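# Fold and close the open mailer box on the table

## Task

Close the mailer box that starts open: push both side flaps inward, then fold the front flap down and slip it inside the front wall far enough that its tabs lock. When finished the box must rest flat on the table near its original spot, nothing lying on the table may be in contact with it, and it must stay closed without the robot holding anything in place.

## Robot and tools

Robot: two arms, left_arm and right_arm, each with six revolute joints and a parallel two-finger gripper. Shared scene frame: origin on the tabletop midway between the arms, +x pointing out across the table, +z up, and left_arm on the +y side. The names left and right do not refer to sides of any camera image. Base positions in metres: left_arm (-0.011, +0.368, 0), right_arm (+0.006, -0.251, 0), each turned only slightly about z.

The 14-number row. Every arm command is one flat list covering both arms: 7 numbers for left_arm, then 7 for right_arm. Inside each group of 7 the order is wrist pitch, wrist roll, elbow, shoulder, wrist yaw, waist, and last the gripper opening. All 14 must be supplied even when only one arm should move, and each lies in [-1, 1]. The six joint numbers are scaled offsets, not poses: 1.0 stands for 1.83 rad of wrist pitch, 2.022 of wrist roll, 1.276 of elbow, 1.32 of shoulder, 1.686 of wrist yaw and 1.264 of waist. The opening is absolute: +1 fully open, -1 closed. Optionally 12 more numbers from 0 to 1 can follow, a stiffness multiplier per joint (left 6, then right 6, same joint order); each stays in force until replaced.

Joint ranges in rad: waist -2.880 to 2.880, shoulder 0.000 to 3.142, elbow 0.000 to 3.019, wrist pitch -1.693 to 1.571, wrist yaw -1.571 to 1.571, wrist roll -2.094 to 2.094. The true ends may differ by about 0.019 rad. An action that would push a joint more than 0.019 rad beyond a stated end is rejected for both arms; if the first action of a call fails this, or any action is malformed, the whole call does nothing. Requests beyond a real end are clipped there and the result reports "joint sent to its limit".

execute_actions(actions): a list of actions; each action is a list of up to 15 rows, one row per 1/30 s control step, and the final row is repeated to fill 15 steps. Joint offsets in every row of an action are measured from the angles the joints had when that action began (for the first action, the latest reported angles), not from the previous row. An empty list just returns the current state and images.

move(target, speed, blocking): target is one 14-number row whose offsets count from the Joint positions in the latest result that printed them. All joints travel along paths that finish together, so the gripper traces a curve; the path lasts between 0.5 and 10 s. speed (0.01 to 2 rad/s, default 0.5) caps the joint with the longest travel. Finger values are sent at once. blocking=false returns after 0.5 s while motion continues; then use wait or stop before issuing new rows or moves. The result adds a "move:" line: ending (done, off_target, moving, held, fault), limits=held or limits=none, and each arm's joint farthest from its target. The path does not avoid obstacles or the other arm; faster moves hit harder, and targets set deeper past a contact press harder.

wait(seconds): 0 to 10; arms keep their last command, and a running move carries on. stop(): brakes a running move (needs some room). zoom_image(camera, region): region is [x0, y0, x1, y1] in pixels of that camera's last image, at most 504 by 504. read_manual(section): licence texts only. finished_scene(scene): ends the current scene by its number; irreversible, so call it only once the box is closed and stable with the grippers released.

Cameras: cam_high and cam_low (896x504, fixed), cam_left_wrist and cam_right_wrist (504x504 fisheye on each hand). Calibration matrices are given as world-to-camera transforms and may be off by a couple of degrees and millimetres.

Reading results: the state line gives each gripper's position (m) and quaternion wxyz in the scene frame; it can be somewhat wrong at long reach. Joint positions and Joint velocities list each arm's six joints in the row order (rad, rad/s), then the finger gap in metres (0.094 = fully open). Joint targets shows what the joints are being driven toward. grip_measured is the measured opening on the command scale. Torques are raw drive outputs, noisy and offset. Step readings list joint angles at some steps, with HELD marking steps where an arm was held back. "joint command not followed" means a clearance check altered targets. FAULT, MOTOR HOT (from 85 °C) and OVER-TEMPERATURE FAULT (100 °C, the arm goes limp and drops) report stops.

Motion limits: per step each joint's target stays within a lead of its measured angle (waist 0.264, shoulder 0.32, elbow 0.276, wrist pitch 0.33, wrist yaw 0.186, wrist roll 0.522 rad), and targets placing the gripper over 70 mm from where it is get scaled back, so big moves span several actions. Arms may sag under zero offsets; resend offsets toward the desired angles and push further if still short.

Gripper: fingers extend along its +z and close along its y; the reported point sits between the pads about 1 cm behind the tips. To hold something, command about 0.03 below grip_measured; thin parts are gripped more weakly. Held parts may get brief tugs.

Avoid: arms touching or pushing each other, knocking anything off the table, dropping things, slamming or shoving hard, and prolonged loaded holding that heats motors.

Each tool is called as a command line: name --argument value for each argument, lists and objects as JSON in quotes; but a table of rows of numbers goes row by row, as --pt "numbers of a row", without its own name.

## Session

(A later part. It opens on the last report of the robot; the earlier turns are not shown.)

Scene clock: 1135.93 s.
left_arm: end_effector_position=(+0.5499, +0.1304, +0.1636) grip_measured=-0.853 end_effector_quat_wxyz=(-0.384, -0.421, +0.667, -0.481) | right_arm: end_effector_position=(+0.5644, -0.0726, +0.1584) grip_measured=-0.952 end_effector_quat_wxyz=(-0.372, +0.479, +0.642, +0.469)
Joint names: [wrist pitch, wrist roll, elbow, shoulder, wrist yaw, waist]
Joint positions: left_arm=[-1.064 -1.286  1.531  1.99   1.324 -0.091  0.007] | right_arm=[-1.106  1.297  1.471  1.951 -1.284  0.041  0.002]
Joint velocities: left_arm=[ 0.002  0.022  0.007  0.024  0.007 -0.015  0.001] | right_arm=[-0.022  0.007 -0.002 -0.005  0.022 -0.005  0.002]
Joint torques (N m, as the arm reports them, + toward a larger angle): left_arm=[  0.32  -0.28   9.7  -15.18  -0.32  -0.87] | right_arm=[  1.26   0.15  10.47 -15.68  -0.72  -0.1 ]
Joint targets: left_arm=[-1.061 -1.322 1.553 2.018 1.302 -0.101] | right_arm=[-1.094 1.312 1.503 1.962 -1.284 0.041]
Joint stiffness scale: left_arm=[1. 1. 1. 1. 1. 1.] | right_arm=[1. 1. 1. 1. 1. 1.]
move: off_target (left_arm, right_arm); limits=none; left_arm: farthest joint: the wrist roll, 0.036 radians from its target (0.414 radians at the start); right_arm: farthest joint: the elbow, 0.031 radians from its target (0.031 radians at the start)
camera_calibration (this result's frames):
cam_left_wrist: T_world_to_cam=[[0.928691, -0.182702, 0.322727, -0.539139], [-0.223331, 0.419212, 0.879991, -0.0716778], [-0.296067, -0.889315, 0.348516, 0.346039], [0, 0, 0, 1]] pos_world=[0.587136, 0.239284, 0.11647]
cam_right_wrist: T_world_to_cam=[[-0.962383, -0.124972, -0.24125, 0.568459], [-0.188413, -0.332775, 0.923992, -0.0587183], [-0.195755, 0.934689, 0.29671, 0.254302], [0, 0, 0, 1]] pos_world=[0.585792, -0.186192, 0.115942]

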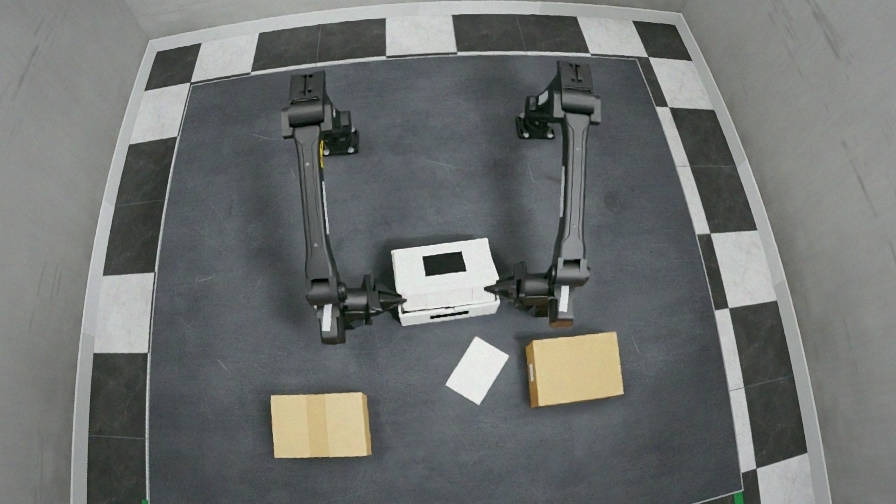

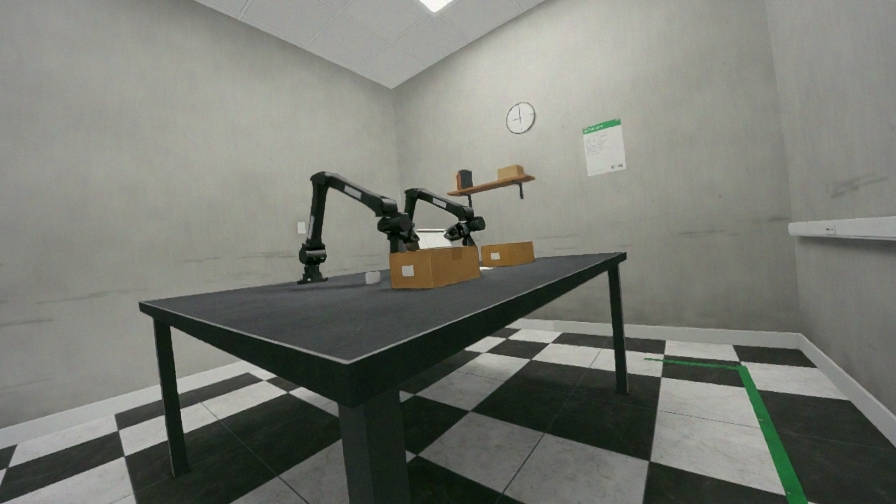

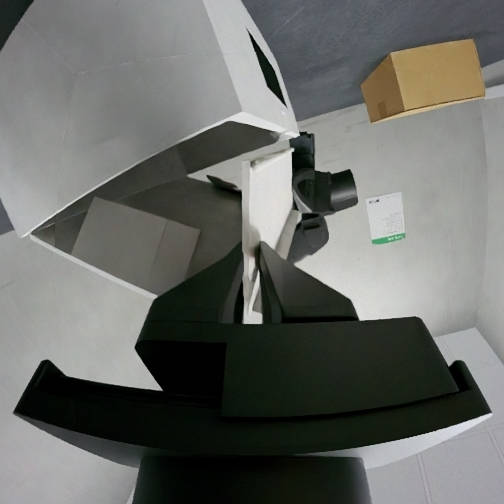

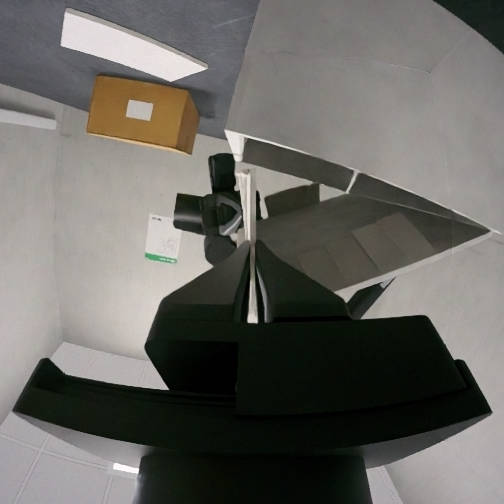

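move --target '[0,-0.095,0.02,0.015,0,0,-0.86, 0,0.085,0.02,0,0,0,-0.96]' --speed 0.15

move --target '[0.015,-0.015,0.02,0.04,0,0,-0.86, 0.015,0,0.02,0.03,0,0,-0.96]' --speed 0.05

Scene clock: 1146.23 s.
left_arm: end_effector_position=(+0.5502, +0.1318, +0.1620) grip_measured=-0.855 end_effector_quat_wxyz=(-0.423, -0.473, +0.628, -0.450) | right_arm: end_effector_position=(+0.5642, -0.0726, +0.1582) grip_measured=-0.952 end_effector_quat_wxyz=(-0.407, +0.526, +0.603, +0.440)
Joint names: [wrist pitch, wrist roll, elbow, shoulder, wrist yaw, waist]
Joint positions: left_arm=[-1.064 -1.443  1.529  1.994  1.331 -0.088  0.007] | right_arm=[-1.106  1.448  1.471  1.951 -1.285  0.041  0.002]
Joint velocities: left_arm=[-0.012 -0.037 -0.002  0.005 -0.066  0.005 -0.001] | right_arm=[ 0.007  0.037  0.002 -0.015  0.037  0.005  0.   ]
Joint torques (N m, as the arm reports them, + toward a larger angle): left_arm=[  0.15  -0.27  10.05 -16.1    0.37  -0.33] | right_arm=[  0.55   0.28   9.85 -16.1   -0.77  -0.39]
Joint targets: left_arm=[-1.064 -1.478 1.556 2.010 1.325 -0.091] | right_arm=[-1.106 1.468 1.497 1.951 -1.285 0.041]
Joint stiffness scale: left_arm=[1. 1. 1. 1. 1. 1.] | right_arm=[1. 1. 1. 1. 1. 1.]
move: off_target (left_arm, right_arm); limits=none; left_arm: farthest joint: the wrist roll, 0.035 radians from its target (0.192 radians at the start); right_arm: farthest joint: the elbow, 0.026 radians from its target (0.025 radians at the start)
camera_calibration (this result's frames):
cam_left_wrist: T_world_to_cam=[[0.974362, -0.146789, 0.170505, -0.543739], [-0.0984773, 0.403141, 0.909824, -0.142186], [-0.20229, -0.903289, 0.37835, 0.293426], [0, 0, 0, 1]] pos_world=[0.575154, 0.242555, 0.111057]
cam_right_wrist: T_world_to_cam=[[-0.991618, -0.0838456, -0.0983076, 0.565076], [-0.0661671, -0.323986, 0.943745, -0.130084], [-0.110979, 0.942339, 0.315723, 0.203987], [0, 0, 0, 1]] pos_world=[0.57437, -0.186991, 0.113914]

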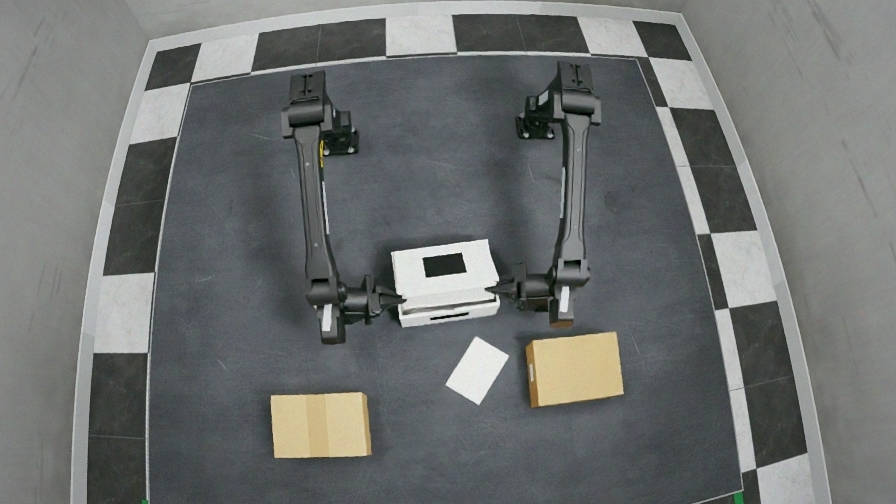

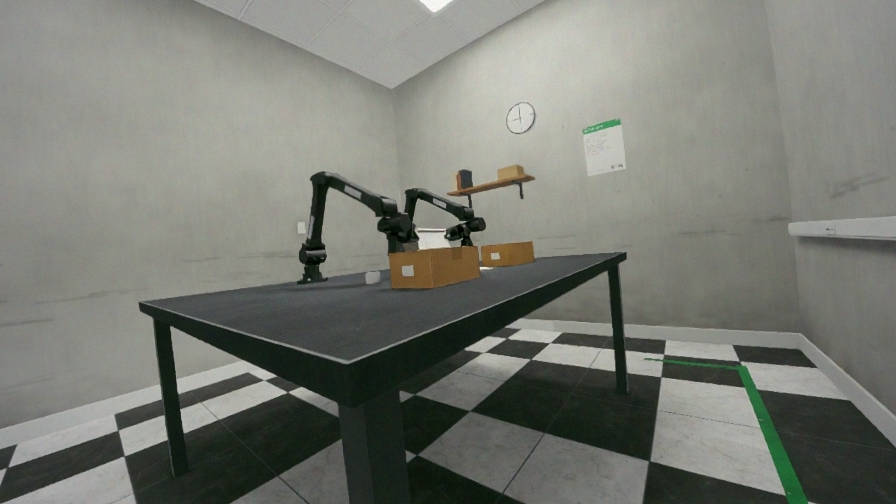

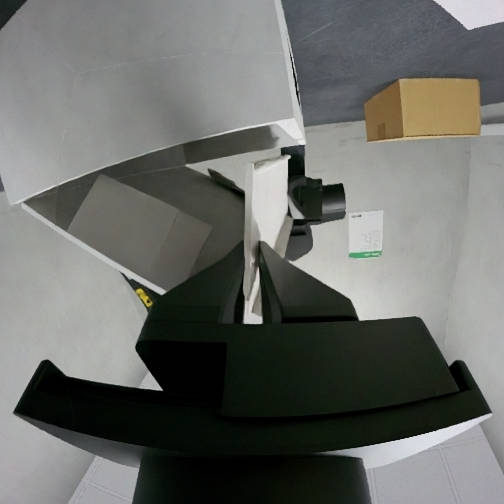

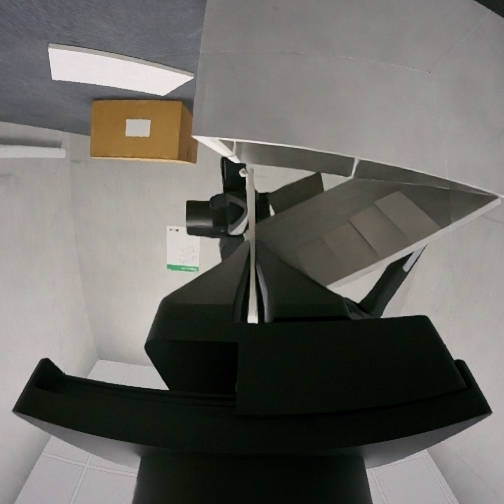

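Scene clock: 1147.60 s.
left_arm: end_effector_position=(+0.5530, +0.1320, +0.1473) grip_measured=-0.855 end_effector_quat_wxyz=(-0.427, -0.476, +0.624, -0.448) | right_arm: end_effector_position=(+0.5667, -0.0725, +0.1443) grip_measured=-0.952 end_effector_quat_wxyz=(-0.409, +0.528, +0.602, +0.438)
Joint names: [wrist pitch, wrist roll, elbow, shoulder, wrist yaw, waist]
Joint positions: left_arm=[-1.041 -1.451  1.527  2.02   1.336 -0.086  0.007] | right_arm=[-1.088  1.448  1.47   1.976 -1.285  0.041  0.002]
Joint velocities: left_arm=[-0.002 -0.037  0.012  0.005 -0.037 -0.005 -0.001] | right_arm=[-0.012 -0.022 -0.002 -0.015 -0.081  0.015  0.001]
Joint torques (N m, as the arm reports them, + toward a larger angle): left_arm=[  0.33  -0.15   9.91 -15.69   0.45  -0.24] | right_arm=[  1.05  -0.02   9.83 -15.38  -0.72   0.07]
Joint targets: left_arm=[-1.037 -1.473 1.554 2.047 1.331 -0.088] | right_arm=[-1.079 1.448 1.496 1.990 -1.285 0.041]
Joint stiffness scale: left_arm=[1. 1. 1. 1. 1. 1.] | right_arm=[1. 1. 1. 1. 1. 1.]
move: off_target (left_arm, right_arm); limits=none; left_arm: farthest joint: the elbow, 0.028 radians from its target (0.026 radians at the start); right_arm: farthest joint: the elbow, 0.027 radians from its target (0.026 radians at the start)
camera_calibration (this result's frames):
cam_left_wrist: T_world_to_cam=[[0.977005, -0.143511, 0.157691, -0.544047], [-0.0872659, 0.405654, 0.909851, -0.135156], [-0.194542, -0.90269, 0.383802, 0.294521], [0, 0, 0, 1]] pos_world=[0.577038, 0.242611, 0.0957247]
cam_right_wrist: T_world_to_cam=[[-0.99234, -0.0838206, -0.0907478, 0.565549], [-0.0589607, -0.324163, 0.944162, -0.120952], [-0.108557, 0.942281, 0.316737, 0.207047], [0, 0, 0, 1]] pos_world=[0.576562, -0.1869, 0.099941]

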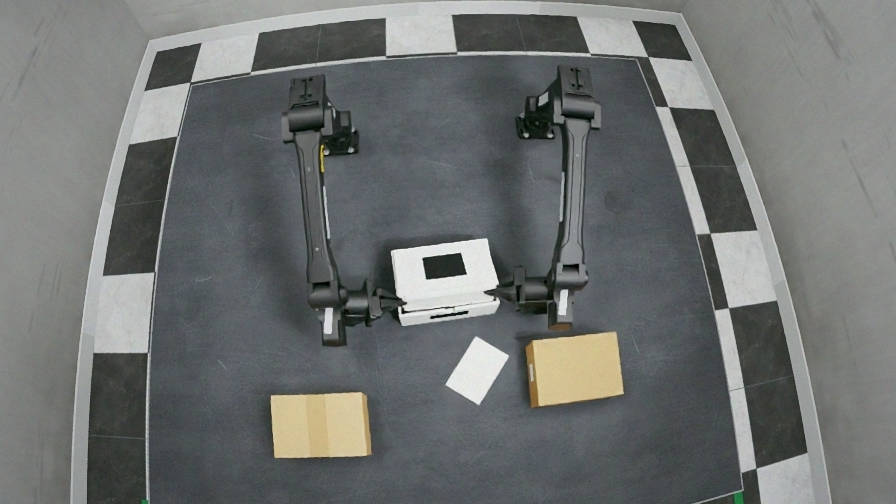

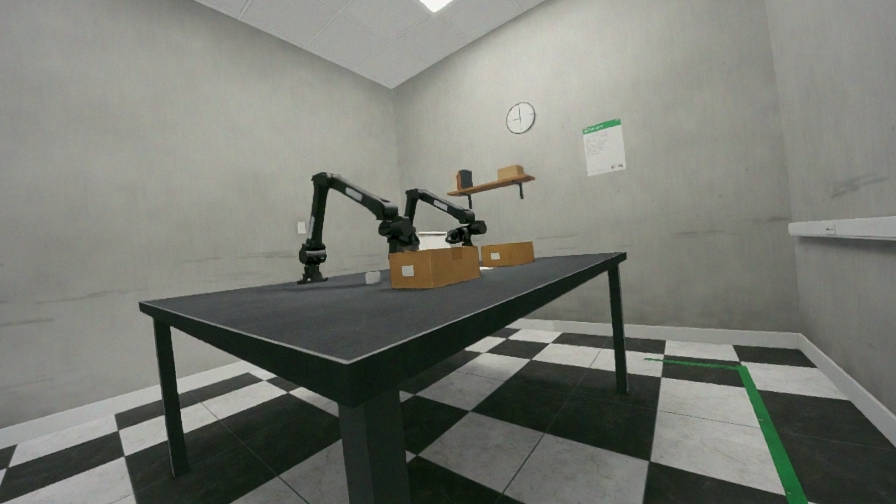

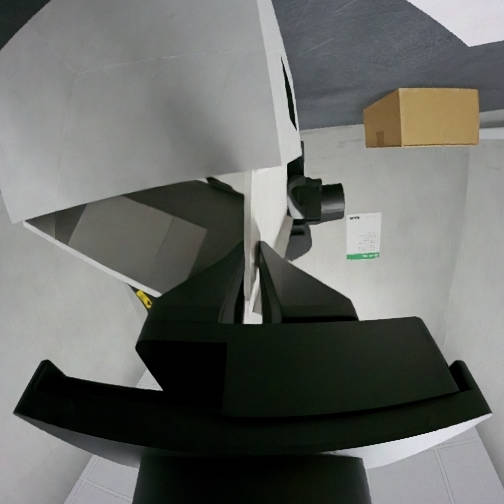

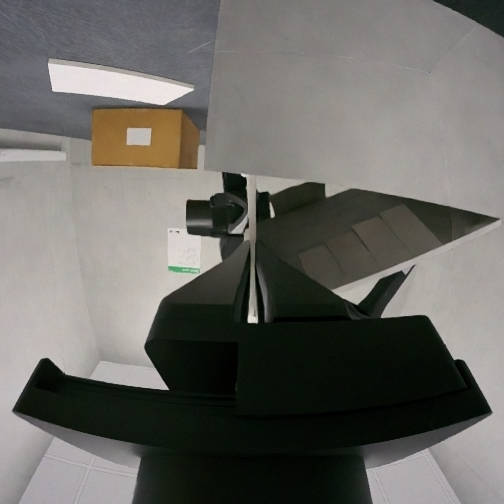

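Lower a bit more, then free the left arm.

move --target '[0.015,0.01,0.02,0.04,0,0,-0.86, 0.015,-0.01,0.02,0.033,0,0,-0.96]' --speed 0.05

move --target '[0,0,0.02,0,0,0,-0.7, 0,0,0.02,0,0,0,-0.96]'

move --target '[0,0,0.02,0,0,0.08,-0.7, 0,0,0.02,0,0,0,-0.96]' --speed 0.15

Scene clock: 1158.40 s.
left_arm: end_effector_position=(+0.5556, +0.1321, +0.1358) grip_measured=-0.855 end_effector_quat_wxyz=(-0.429, -0.475, +0.622, -0.450) | right_arm: end_effector_position=(+0.5693, -0.0724, +0.1327) grip_measured=-0.952 end_effector_quat_wxyz=(-0.409, +0.526, +0.603, +0.439)
Joint names: [wrist pitch, wrist roll, elbow, shoulder, wrist yaw, waist]
Joint positions: left_arm=[-1.023 -1.448  1.527  2.042  1.342 -0.085  0.007] | right_arm=[-1.068  1.442  1.47   1.998 -1.287  0.041  0.002]
Joint velocities: left_arm=[-0.007 -0.022  0.002  0.005 -0.022 -0.015 -0.001] | right_arm=[-0.007  0.037  0.022 -0.005 -0.037 -0.005 -0.   ]
Joint torques (N m, as the arm reports them, + toward a larger angle): left_arm=[  0.53   0.19   9.71 -15.25   0.39  -0.21] | right_arm=[  0.99  -0.18   9.89 -15.32  -0.64  -0.27]
Joint targets: left_arm=[-1.014 -1.431 1.552 2.073 1.336 -0.086] | right_arm=[-1.060 1.428 1.495 2.019 -1.285 0.041]
Joint stiffness scale: left_arm=[1. 1. 1. 1. 1. 1.] | right_arm=[1. 1. 1. 1. 1. 1.]
move: off_target (left_arm, right_arm); limits=none; left_arm: farthest joint: the shoulder, 0.030 radians from its target (0.053 radians at the start); right_arm: farthest joint: the elbow, 0.026 radians from its target (0.026 radians at the start)
camera_calibration (this result's frames):
cam_left_wrist: T_world_to_cam=[[0.977353, -0.142272, 0.156653, -0.544889], [-0.0856482, 0.410982, 0.907611, -0.12586], [-0.193509, -0.900474, 0.389489, 0.297896], [0, 0, 0, 1]] pos_world=[0.579414, 0.242451, 0.0835634]
cam_right_wrist: T_world_to_cam=[[-0.991915, -0.0852253, -0.0940243, 0.567131], [-0.0614355, -0.32581, 0.943437, -0.108379], [-0.111039, 0.941586, 0.31794, 0.212084], [0, 0, 0, 1]] pos_world=[0.579437, -0.186673, 0.088143]

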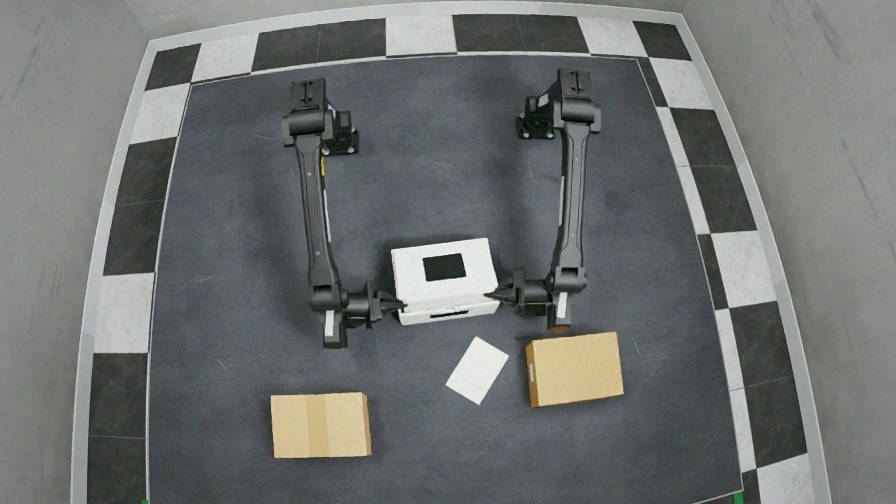

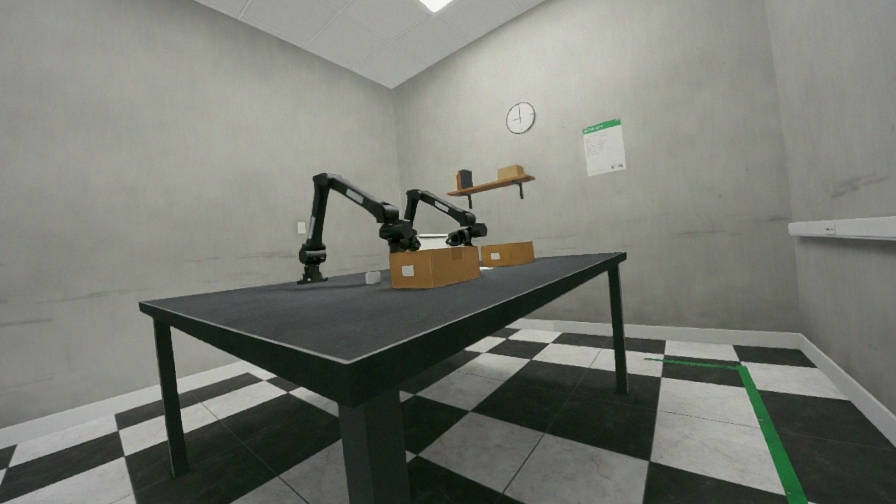

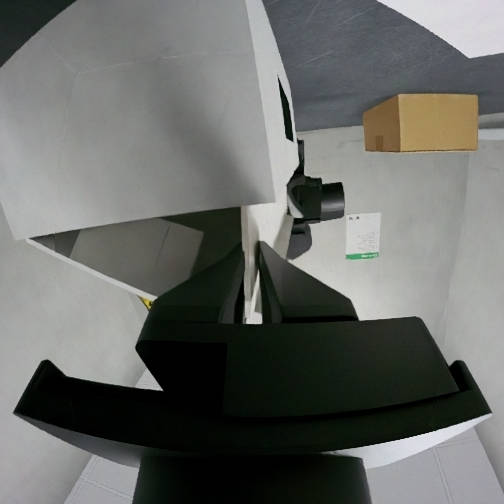

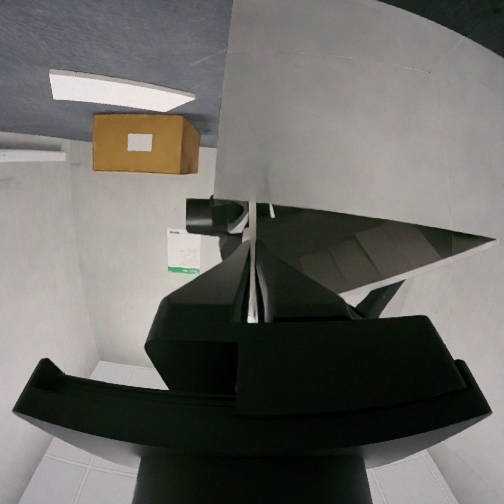

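Scene clock: 1159.10 s.
left_arm: end_effector_position=(+0.5549, +0.1322, +0.1349) grip_measured=-0.702 end_effector_quat_wxyz=(-0.430, -0.476, +0.622, -0.449) | right_arm: end_effector_position=(+0.5693, -0.0723, +0.1331) grip_measured=-0.952 end_effector_quat_wxyz=(-0.410, +0.526, +0.602, +0.439)
Joint names: [wrist pitch, wrist roll, elbow, shoulder, wrist yaw, waist]
Joint positions: left_arm=[-1.023 -1.448  1.525  2.042  1.341 -0.085  0.014] | right_arm=[-1.068  1.442  1.47   1.998 -1.289  0.041  0.002]
Joint velocities: left_arm=[ 0.002  0.051 -0.002  0.005 -0.022 -0.015 -0.   ] | right_arm=[ 0.002 -0.007  0.012 -0.015 -0.037 -0.024 -0.   ]
Joint torques (N m, as the arm reports them, + toward a larger angle): left_arm=[  0.12   0.04   9.86 -17.77   0.68  -0.1 ] | right_arm=[  0.73  -0.03   9.8  -16.    -0.62  -0.58]
Joint targets: left_arm=[-1.023 -1.448 1.553 2.042 1.342 -0.086] | right_arm=[-1.068 1.442 1.495 1.998 -1.287 0.041]
Joint stiffness scale: left_arm=[1. 1. 1. 1. 1. 1.] | right_arm=[1. 1. 1. 1. 1. 1.]
move: off_target (left_arm, right_arm); limits=none; left_arm: farthest joint: the elbow, 0.028 radians from its target (0.026 radians at the start); right_arm: farthest joint: the elbow, 0.026 radians from its target (0.026 radians at the start)
camera_calibration (this result's frames):
cam_left_wrist: T_world_to_cam=[[0.977696, -0.142408, 0.154372, -0.543935], [-0.0836756, 0.410048, 0.908217, -0.126204], [-0.192638, -0.900878, 0.388986, 0.29785], [0, 0, 0, 1]] pos_world=[0.57862, 0.242615, 0.0827291]
cam_right_wrist: T_world_to_cam=[[-0.991926, -0.0849526, -0.0941613, 0.567226], [-0.0613996, -0.327963, 0.942693, -0.108776], [-0.110966, 0.940863, 0.320099, 0.21148], [0, 0, 0, 1]] pos_world=[0.579435, -0.186461, 0.0882589]

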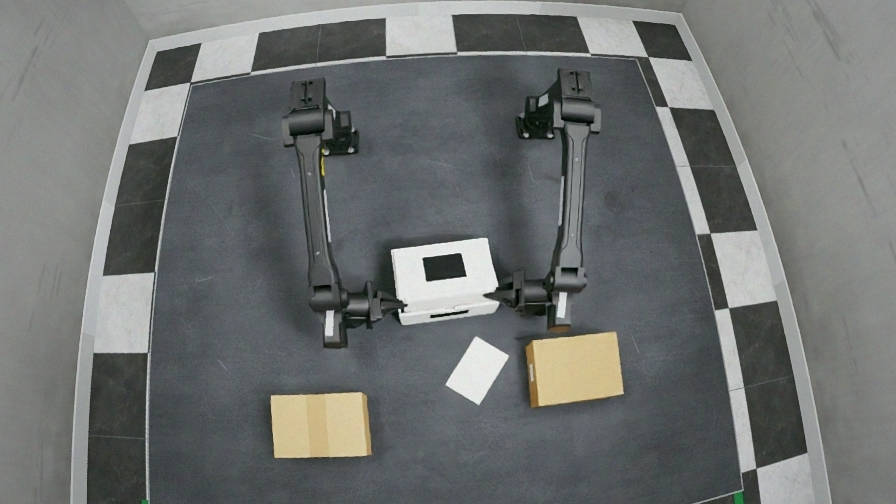

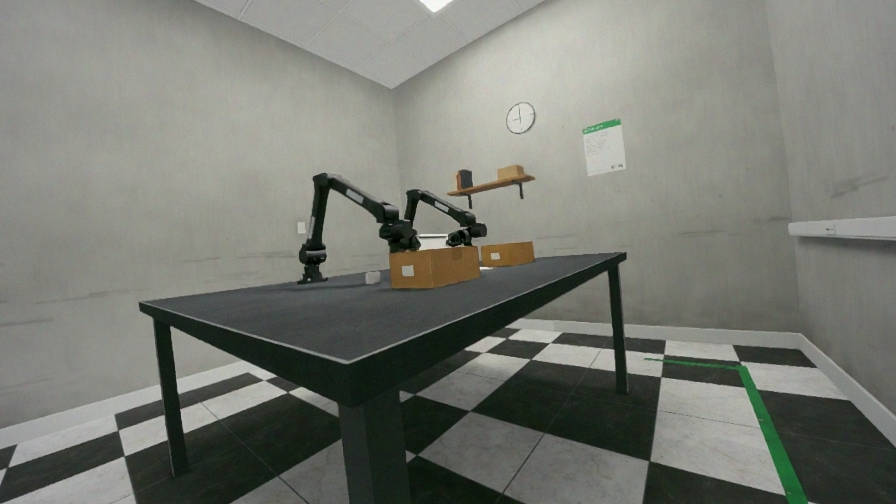

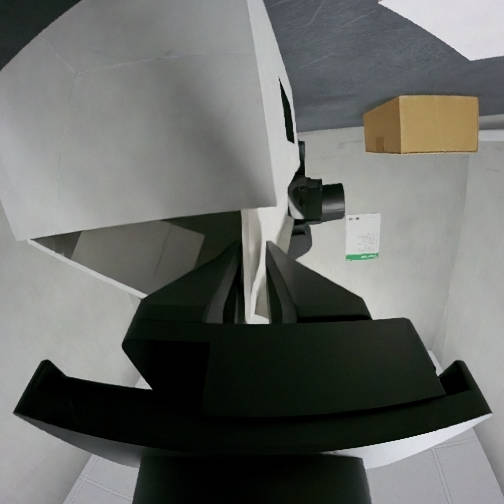

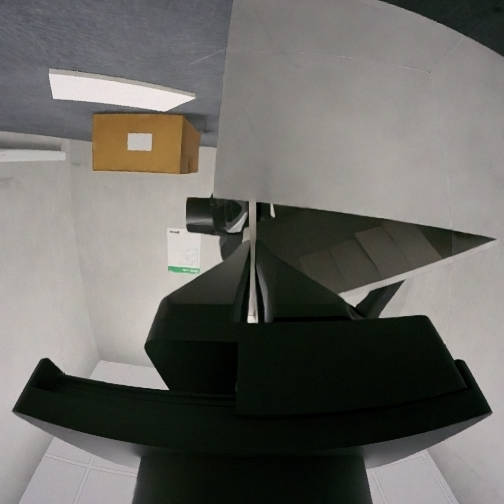

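Scene clock: 1160.17 s.
left_arm: end_effector_position=(+0.5764, +0.1932, +0.1347) grip_measured=-0.702 end_effector_quat_wxyz=(-0.406, -0.509, +0.596, -0.471) | right_arm: end_effector_position=(+0.5693, -0.0723, +0.1331) grip_measured=-0.952 end_effector_quat_wxyz=(-0.410, +0.526, +0.602, +0.439)
Joint names: [wrist pitch, wrist roll, elbow, shoulder, wrist yaw, waist]
Joint positions: left_arm=[-1.023 -1.448  1.524  2.042  1.341  0.02   0.014] | right_arm=[-1.068  1.442  1.47   1.998 -1.289  0.041  0.002]
Joint velocities: left_arm=[-0.002  0.007 -0.002 -0.015 -0.051 -0.005  0.001] | right_arm=[-0.002  0.037 -0.007 -0.015  0.007  0.005  0.   ]
Joint torques (N m, as the arm reports them, + toward a larger angle): left_arm=[  0.11   0.04   9.73 -17.76   0.66  -0.5 ] | right_arm=[  0.76  -0.03   9.83 -16.73  -0.73  -0.47]
Joint targets: left_arm=[-1.023 -1.448 1.550 2.042 1.341 0.016] | right_arm=[-1.068 1.442 1.495 1.998 -1.289 0.041]
Joint stiffness scale: left_arm=[1. 1. 1. 1. 1. 1.] | right_arm=[1. 1. 1. 1. 1. 1.]
move: off_target (left_arm, right_arm); limits=none; left_arm: farthest joint: the elbow, 0.027 radians from its target (0.026 radians at the start); right_arm: farthest joint: the elbow, 0.026 radians from its target (0.026 radians at the start)
camera_calibration (this result's frames):
cam_left_wrist: T_world_to_cam=[[0.98738, -0.0384957, 0.153619, -0.581777], [-0.125765, 0.398927, 0.908317, -0.122795], [-0.096249, -0.916174, 0.389052, 0.304442], [0, 0, 0, 1]] pos_world=[0.588294, 0.305512, 0.0824653]
cam_right_wrist: T_world_to_cam=[[-0.991926, -0.0849526, -0.0941613, 0.567226], [-0.0613996, -0.327963, 0.942693, -0.108776], [-0.110966, 0.940863, 0.320099, 0.21148], [0, 0, 0, 1]] pos_world=[0.579435, -0.186461, 0.0882589]

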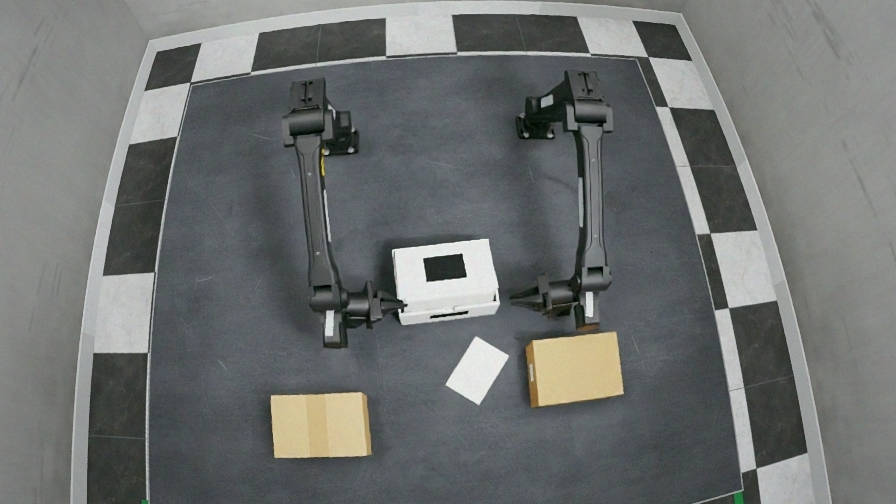

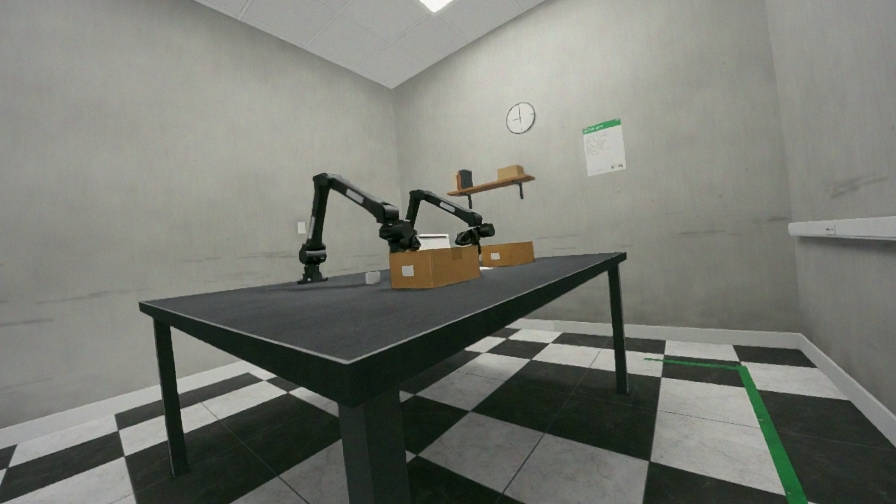

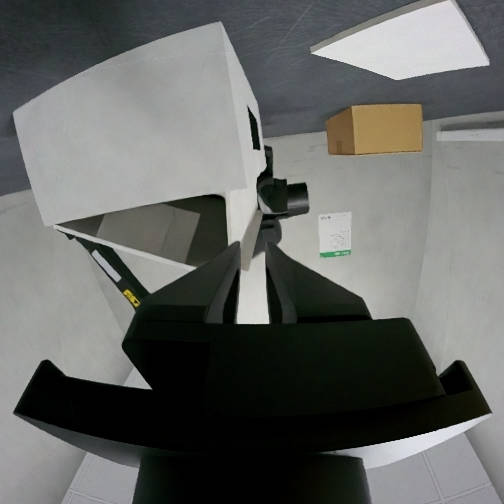

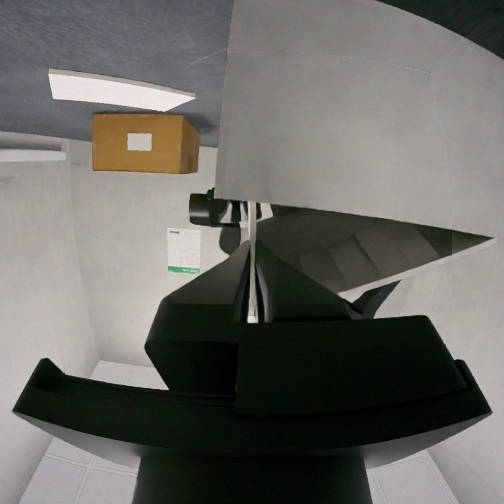

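move --target '[-0.222,0.7,0.14,-0.155,-0.2,0,-1, 0,0,0.02,0,0,0,-0.96]' --speed 1

move --target '[0.015,0,0.075,0.055,-0.12,-0.23,-1, 0,0,0.02,0,0,0,-0.96]'

Scene clock: 1182.30 s.
left_arm: end_effector_position=(+0.5484, +0.2156, +0.2304) grip_measured=-0.991 end_effector_quat_wxyz=(-0.039, -0.029, +0.875, -0.482) | right_arm: end_effector_position=(+0.5693, -0.0723, +0.1331) grip_measured=-0.952 end_effector_quat_wxyz=(-0.410, +0.526, +0.602, +0.439)
Joint names: [wrist pitch, wrist roll, elbow, shoulder, wrist yaw, waist]
Joint positions: left_arm=[-1.421 -0.049  1.66   1.864  1.008  0.02   0.   ] | right_arm=[-1.068  1.442  1.47   1.998 -1.289  0.041  0.002]
Joint velocities: left_arm=[-0.002 -0.007  0.012 -0.005  0.066 -0.005 -0.   ] | right_arm=[ 0.017  0.066  0.002 -0.005  0.022 -0.005 -0.   ]
Joint torques (N m, as the arm reports them, + toward a larger angle): left_arm=[ -0.31   0.24  11.96 -18.71   0.43  -0.19] | right_arm=[  0.55   0.     9.78 -16.89  -0.7   -0.34]
Joint targets: left_arm=[-1.429 -0.033 1.702 1.838 1.004 0.020] | right_arm=[-1.068 1.442 1.495 1.998 -1.289 0.041]
Joint stiffness scale: left_arm=[1. 1. 1. 1. 1. 1.] | right_arm=[1. 1. 1. 1. 1. 1.]
move: off_target (left_arm, right_arm); limits=none; left_arm: farthest joint: the elbow, 0.043 radians from its target (0.179 radians at the start); right_arm: farthest joint: the elbow, 0.026 radians from its target (0.026 radians at the start)
camera_calibration (this result's frames):
cam_left_wrist: T_world_to_cam=[[0.0838547, -0.532347, 0.842363, -0.124694], [-0.777339, 0.49396, 0.389549, 0.234206], [-0.623469, -0.687467, -0.372393, 0.700237], [0, 0, 0, 1]] pos_world=[0.629089, 0.29932, 0.274566]
cam_right_wrist: T_world_to_cam=[[-0.991926, -0.0849526, -0.0941613, 0.567226], [-0.0613996, -0.327963, 0.942693, -0.108776], [-0.110966, 0.940863, 0.320099, 0.21148], [0, 0, 0, 1]] pos_world=[0.579435, -0.186461, 0.0882589]

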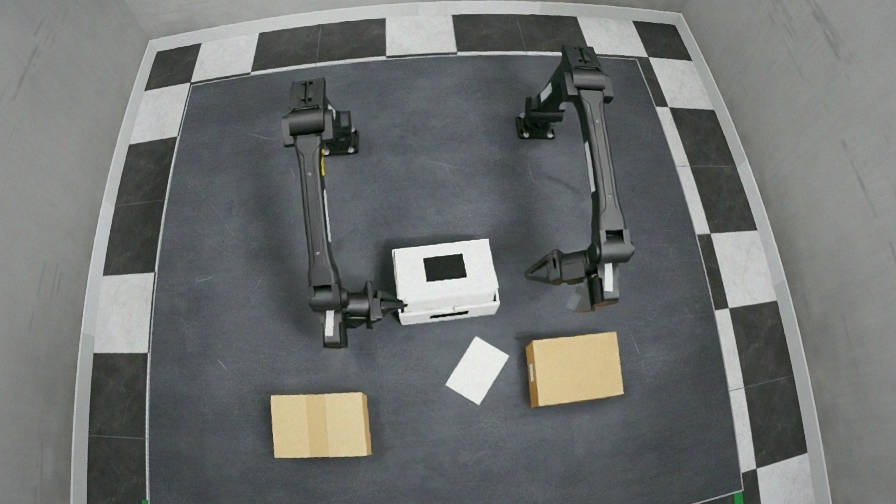

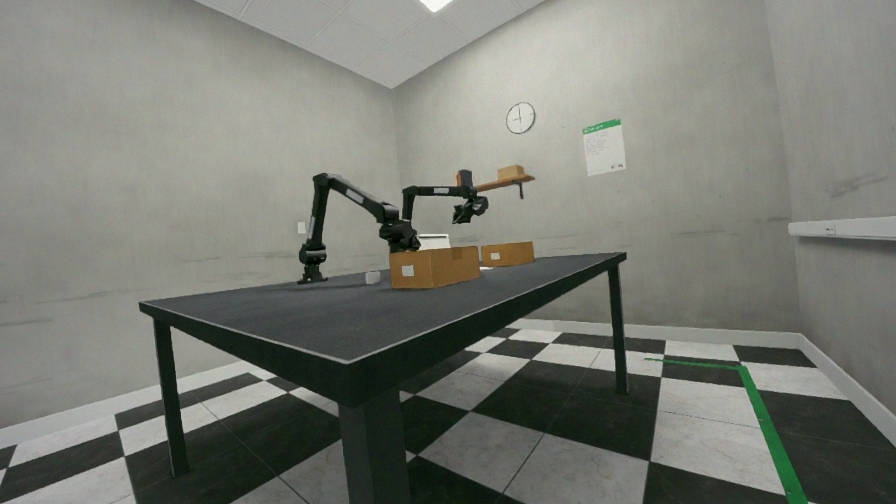

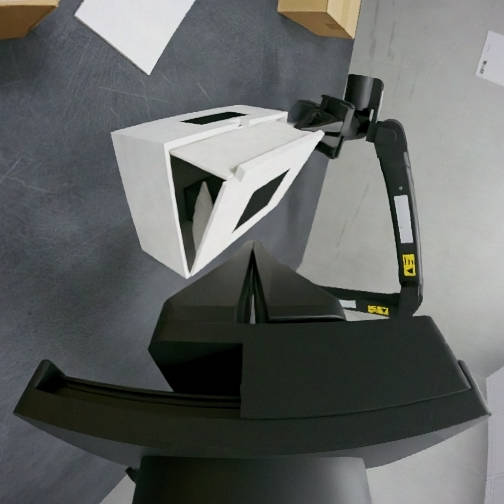

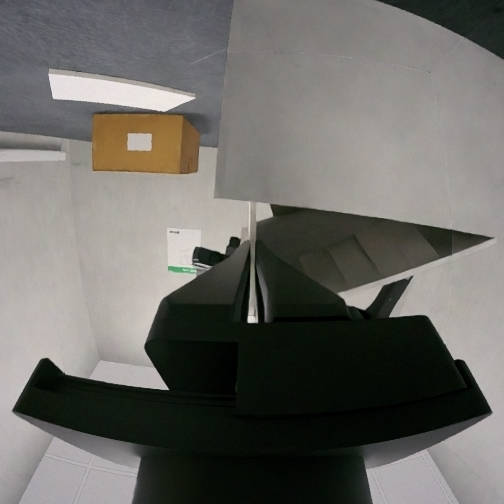

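Scene clock: 1183.67 s.
left_arm: end_effector_position=(+0.5050, +0.0757, +0.1909) grip_measured=-0.991 end_effector_quat_wxyz=(-0.088, +0.108, +0.913, -0.384) | right_arm: end_effector_position=(+0.5693, -0.0723, +0.1331) grip_measured=-0.952 end_effector_quat_wxyz=(-0.410, +0.526, +0.602, +0.439)
Joint names: [wrist pitch, wrist roll, elbow, shoulder, wrist yaw, waist]
Joint positions: left_arm=[-1.402 -0.049  1.707  1.918  0.809 -0.271  0.   ] | right_arm=[-1.068  1.442  1.47   1.998 -1.289  0.041  0.002]
Joint velocities: left_arm=[-0.002 -0.022 -0.002 -0.005  0.095  0.005 -0.   ] | right_arm=[ 0.002 -0.066 -0.002 -0.015  0.022 -0.015 -0.   ]
Joint torques (N m, as the arm reports them, + toward a larger angle): left_arm=[  0.44   0.08  12.48 -15.75   0.34  -0.15] | right_arm=[  0.78  -0.02   9.73 -16.67  -0.71  -0.62]
Joint targets: left_arm=[-1.394 -0.049 1.756 1.937 0.805 -0.270] | right_arm=[-1.068 1.442 1.495 1.998 -1.289 0.041]
Joint stiffness scale: left_arm=[1. 1. 1. 1. 1. 1.] | right_arm=[1. 1. 1. 1. 1. 1.]
move: off_target (left_arm, right_arm); limits=none; left_arm: farthest joint: the elbow, 0.049 radians from its target (0.096 radians at the start); right_arm: farthest joint: the elbow, 0.026 radians from its target (0.026 radians at the start)
camera_calibration (this result's frames):
cam_left_wrist: T_world_to_cam=[[-0.134207, -0.678801, 0.721954, -0.0180477], [-0.626726, 0.622475, 0.468764, 0.184061], [-0.767596, -0.389556, -0.508963, 0.638636], [0, 0, 0, 1]] pos_world=[0.603148, 0.121961, 0.251791]
cam_right_wrist: T_world_to_cam=[[-0.991926, -0.0849526, -0.0941613, 0.567226], [-0.0613996, -0.327963, 0.942693, -0.108776], [-0.110966, 0.940863, 0.320099, 0.21148], [0, 0, 0, 1]] pos_world=[0.579435, -0.186461, 0.0882589]

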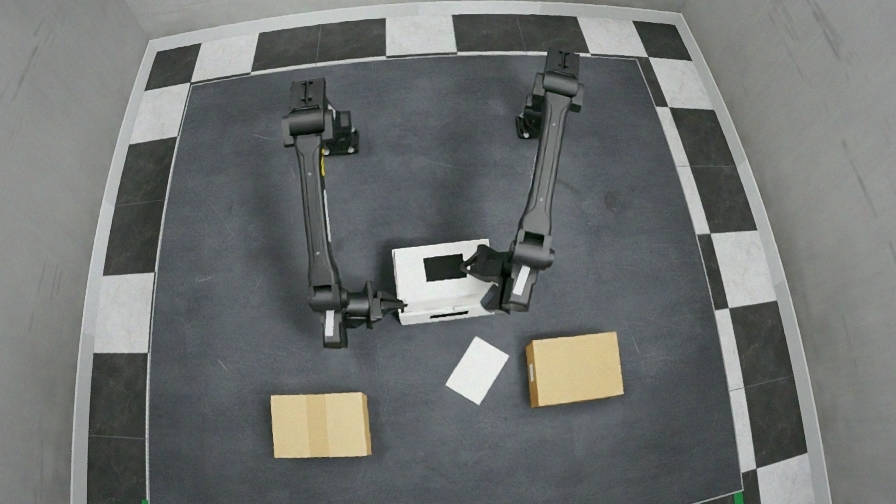

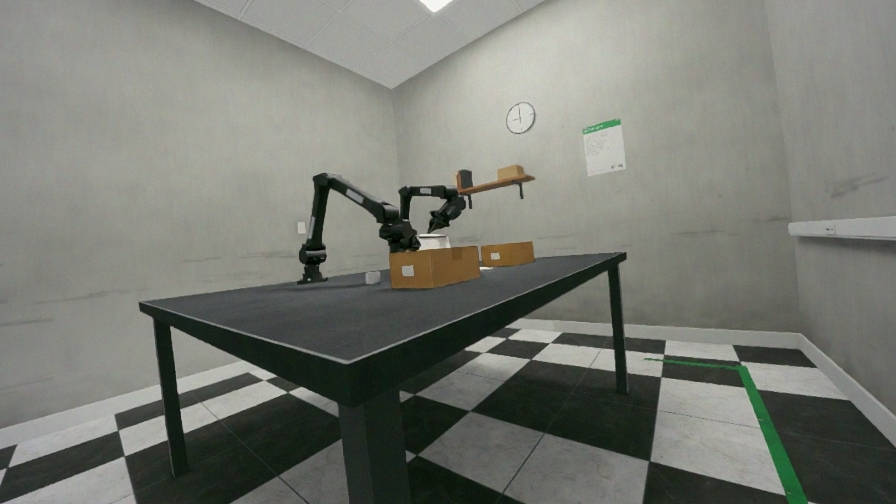

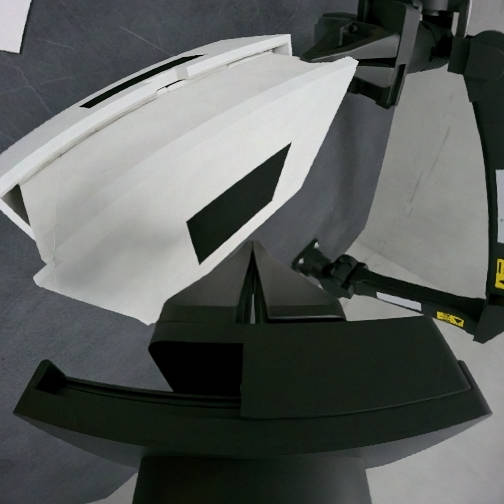

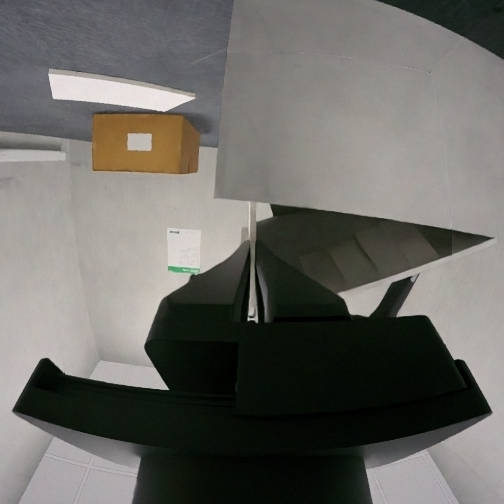

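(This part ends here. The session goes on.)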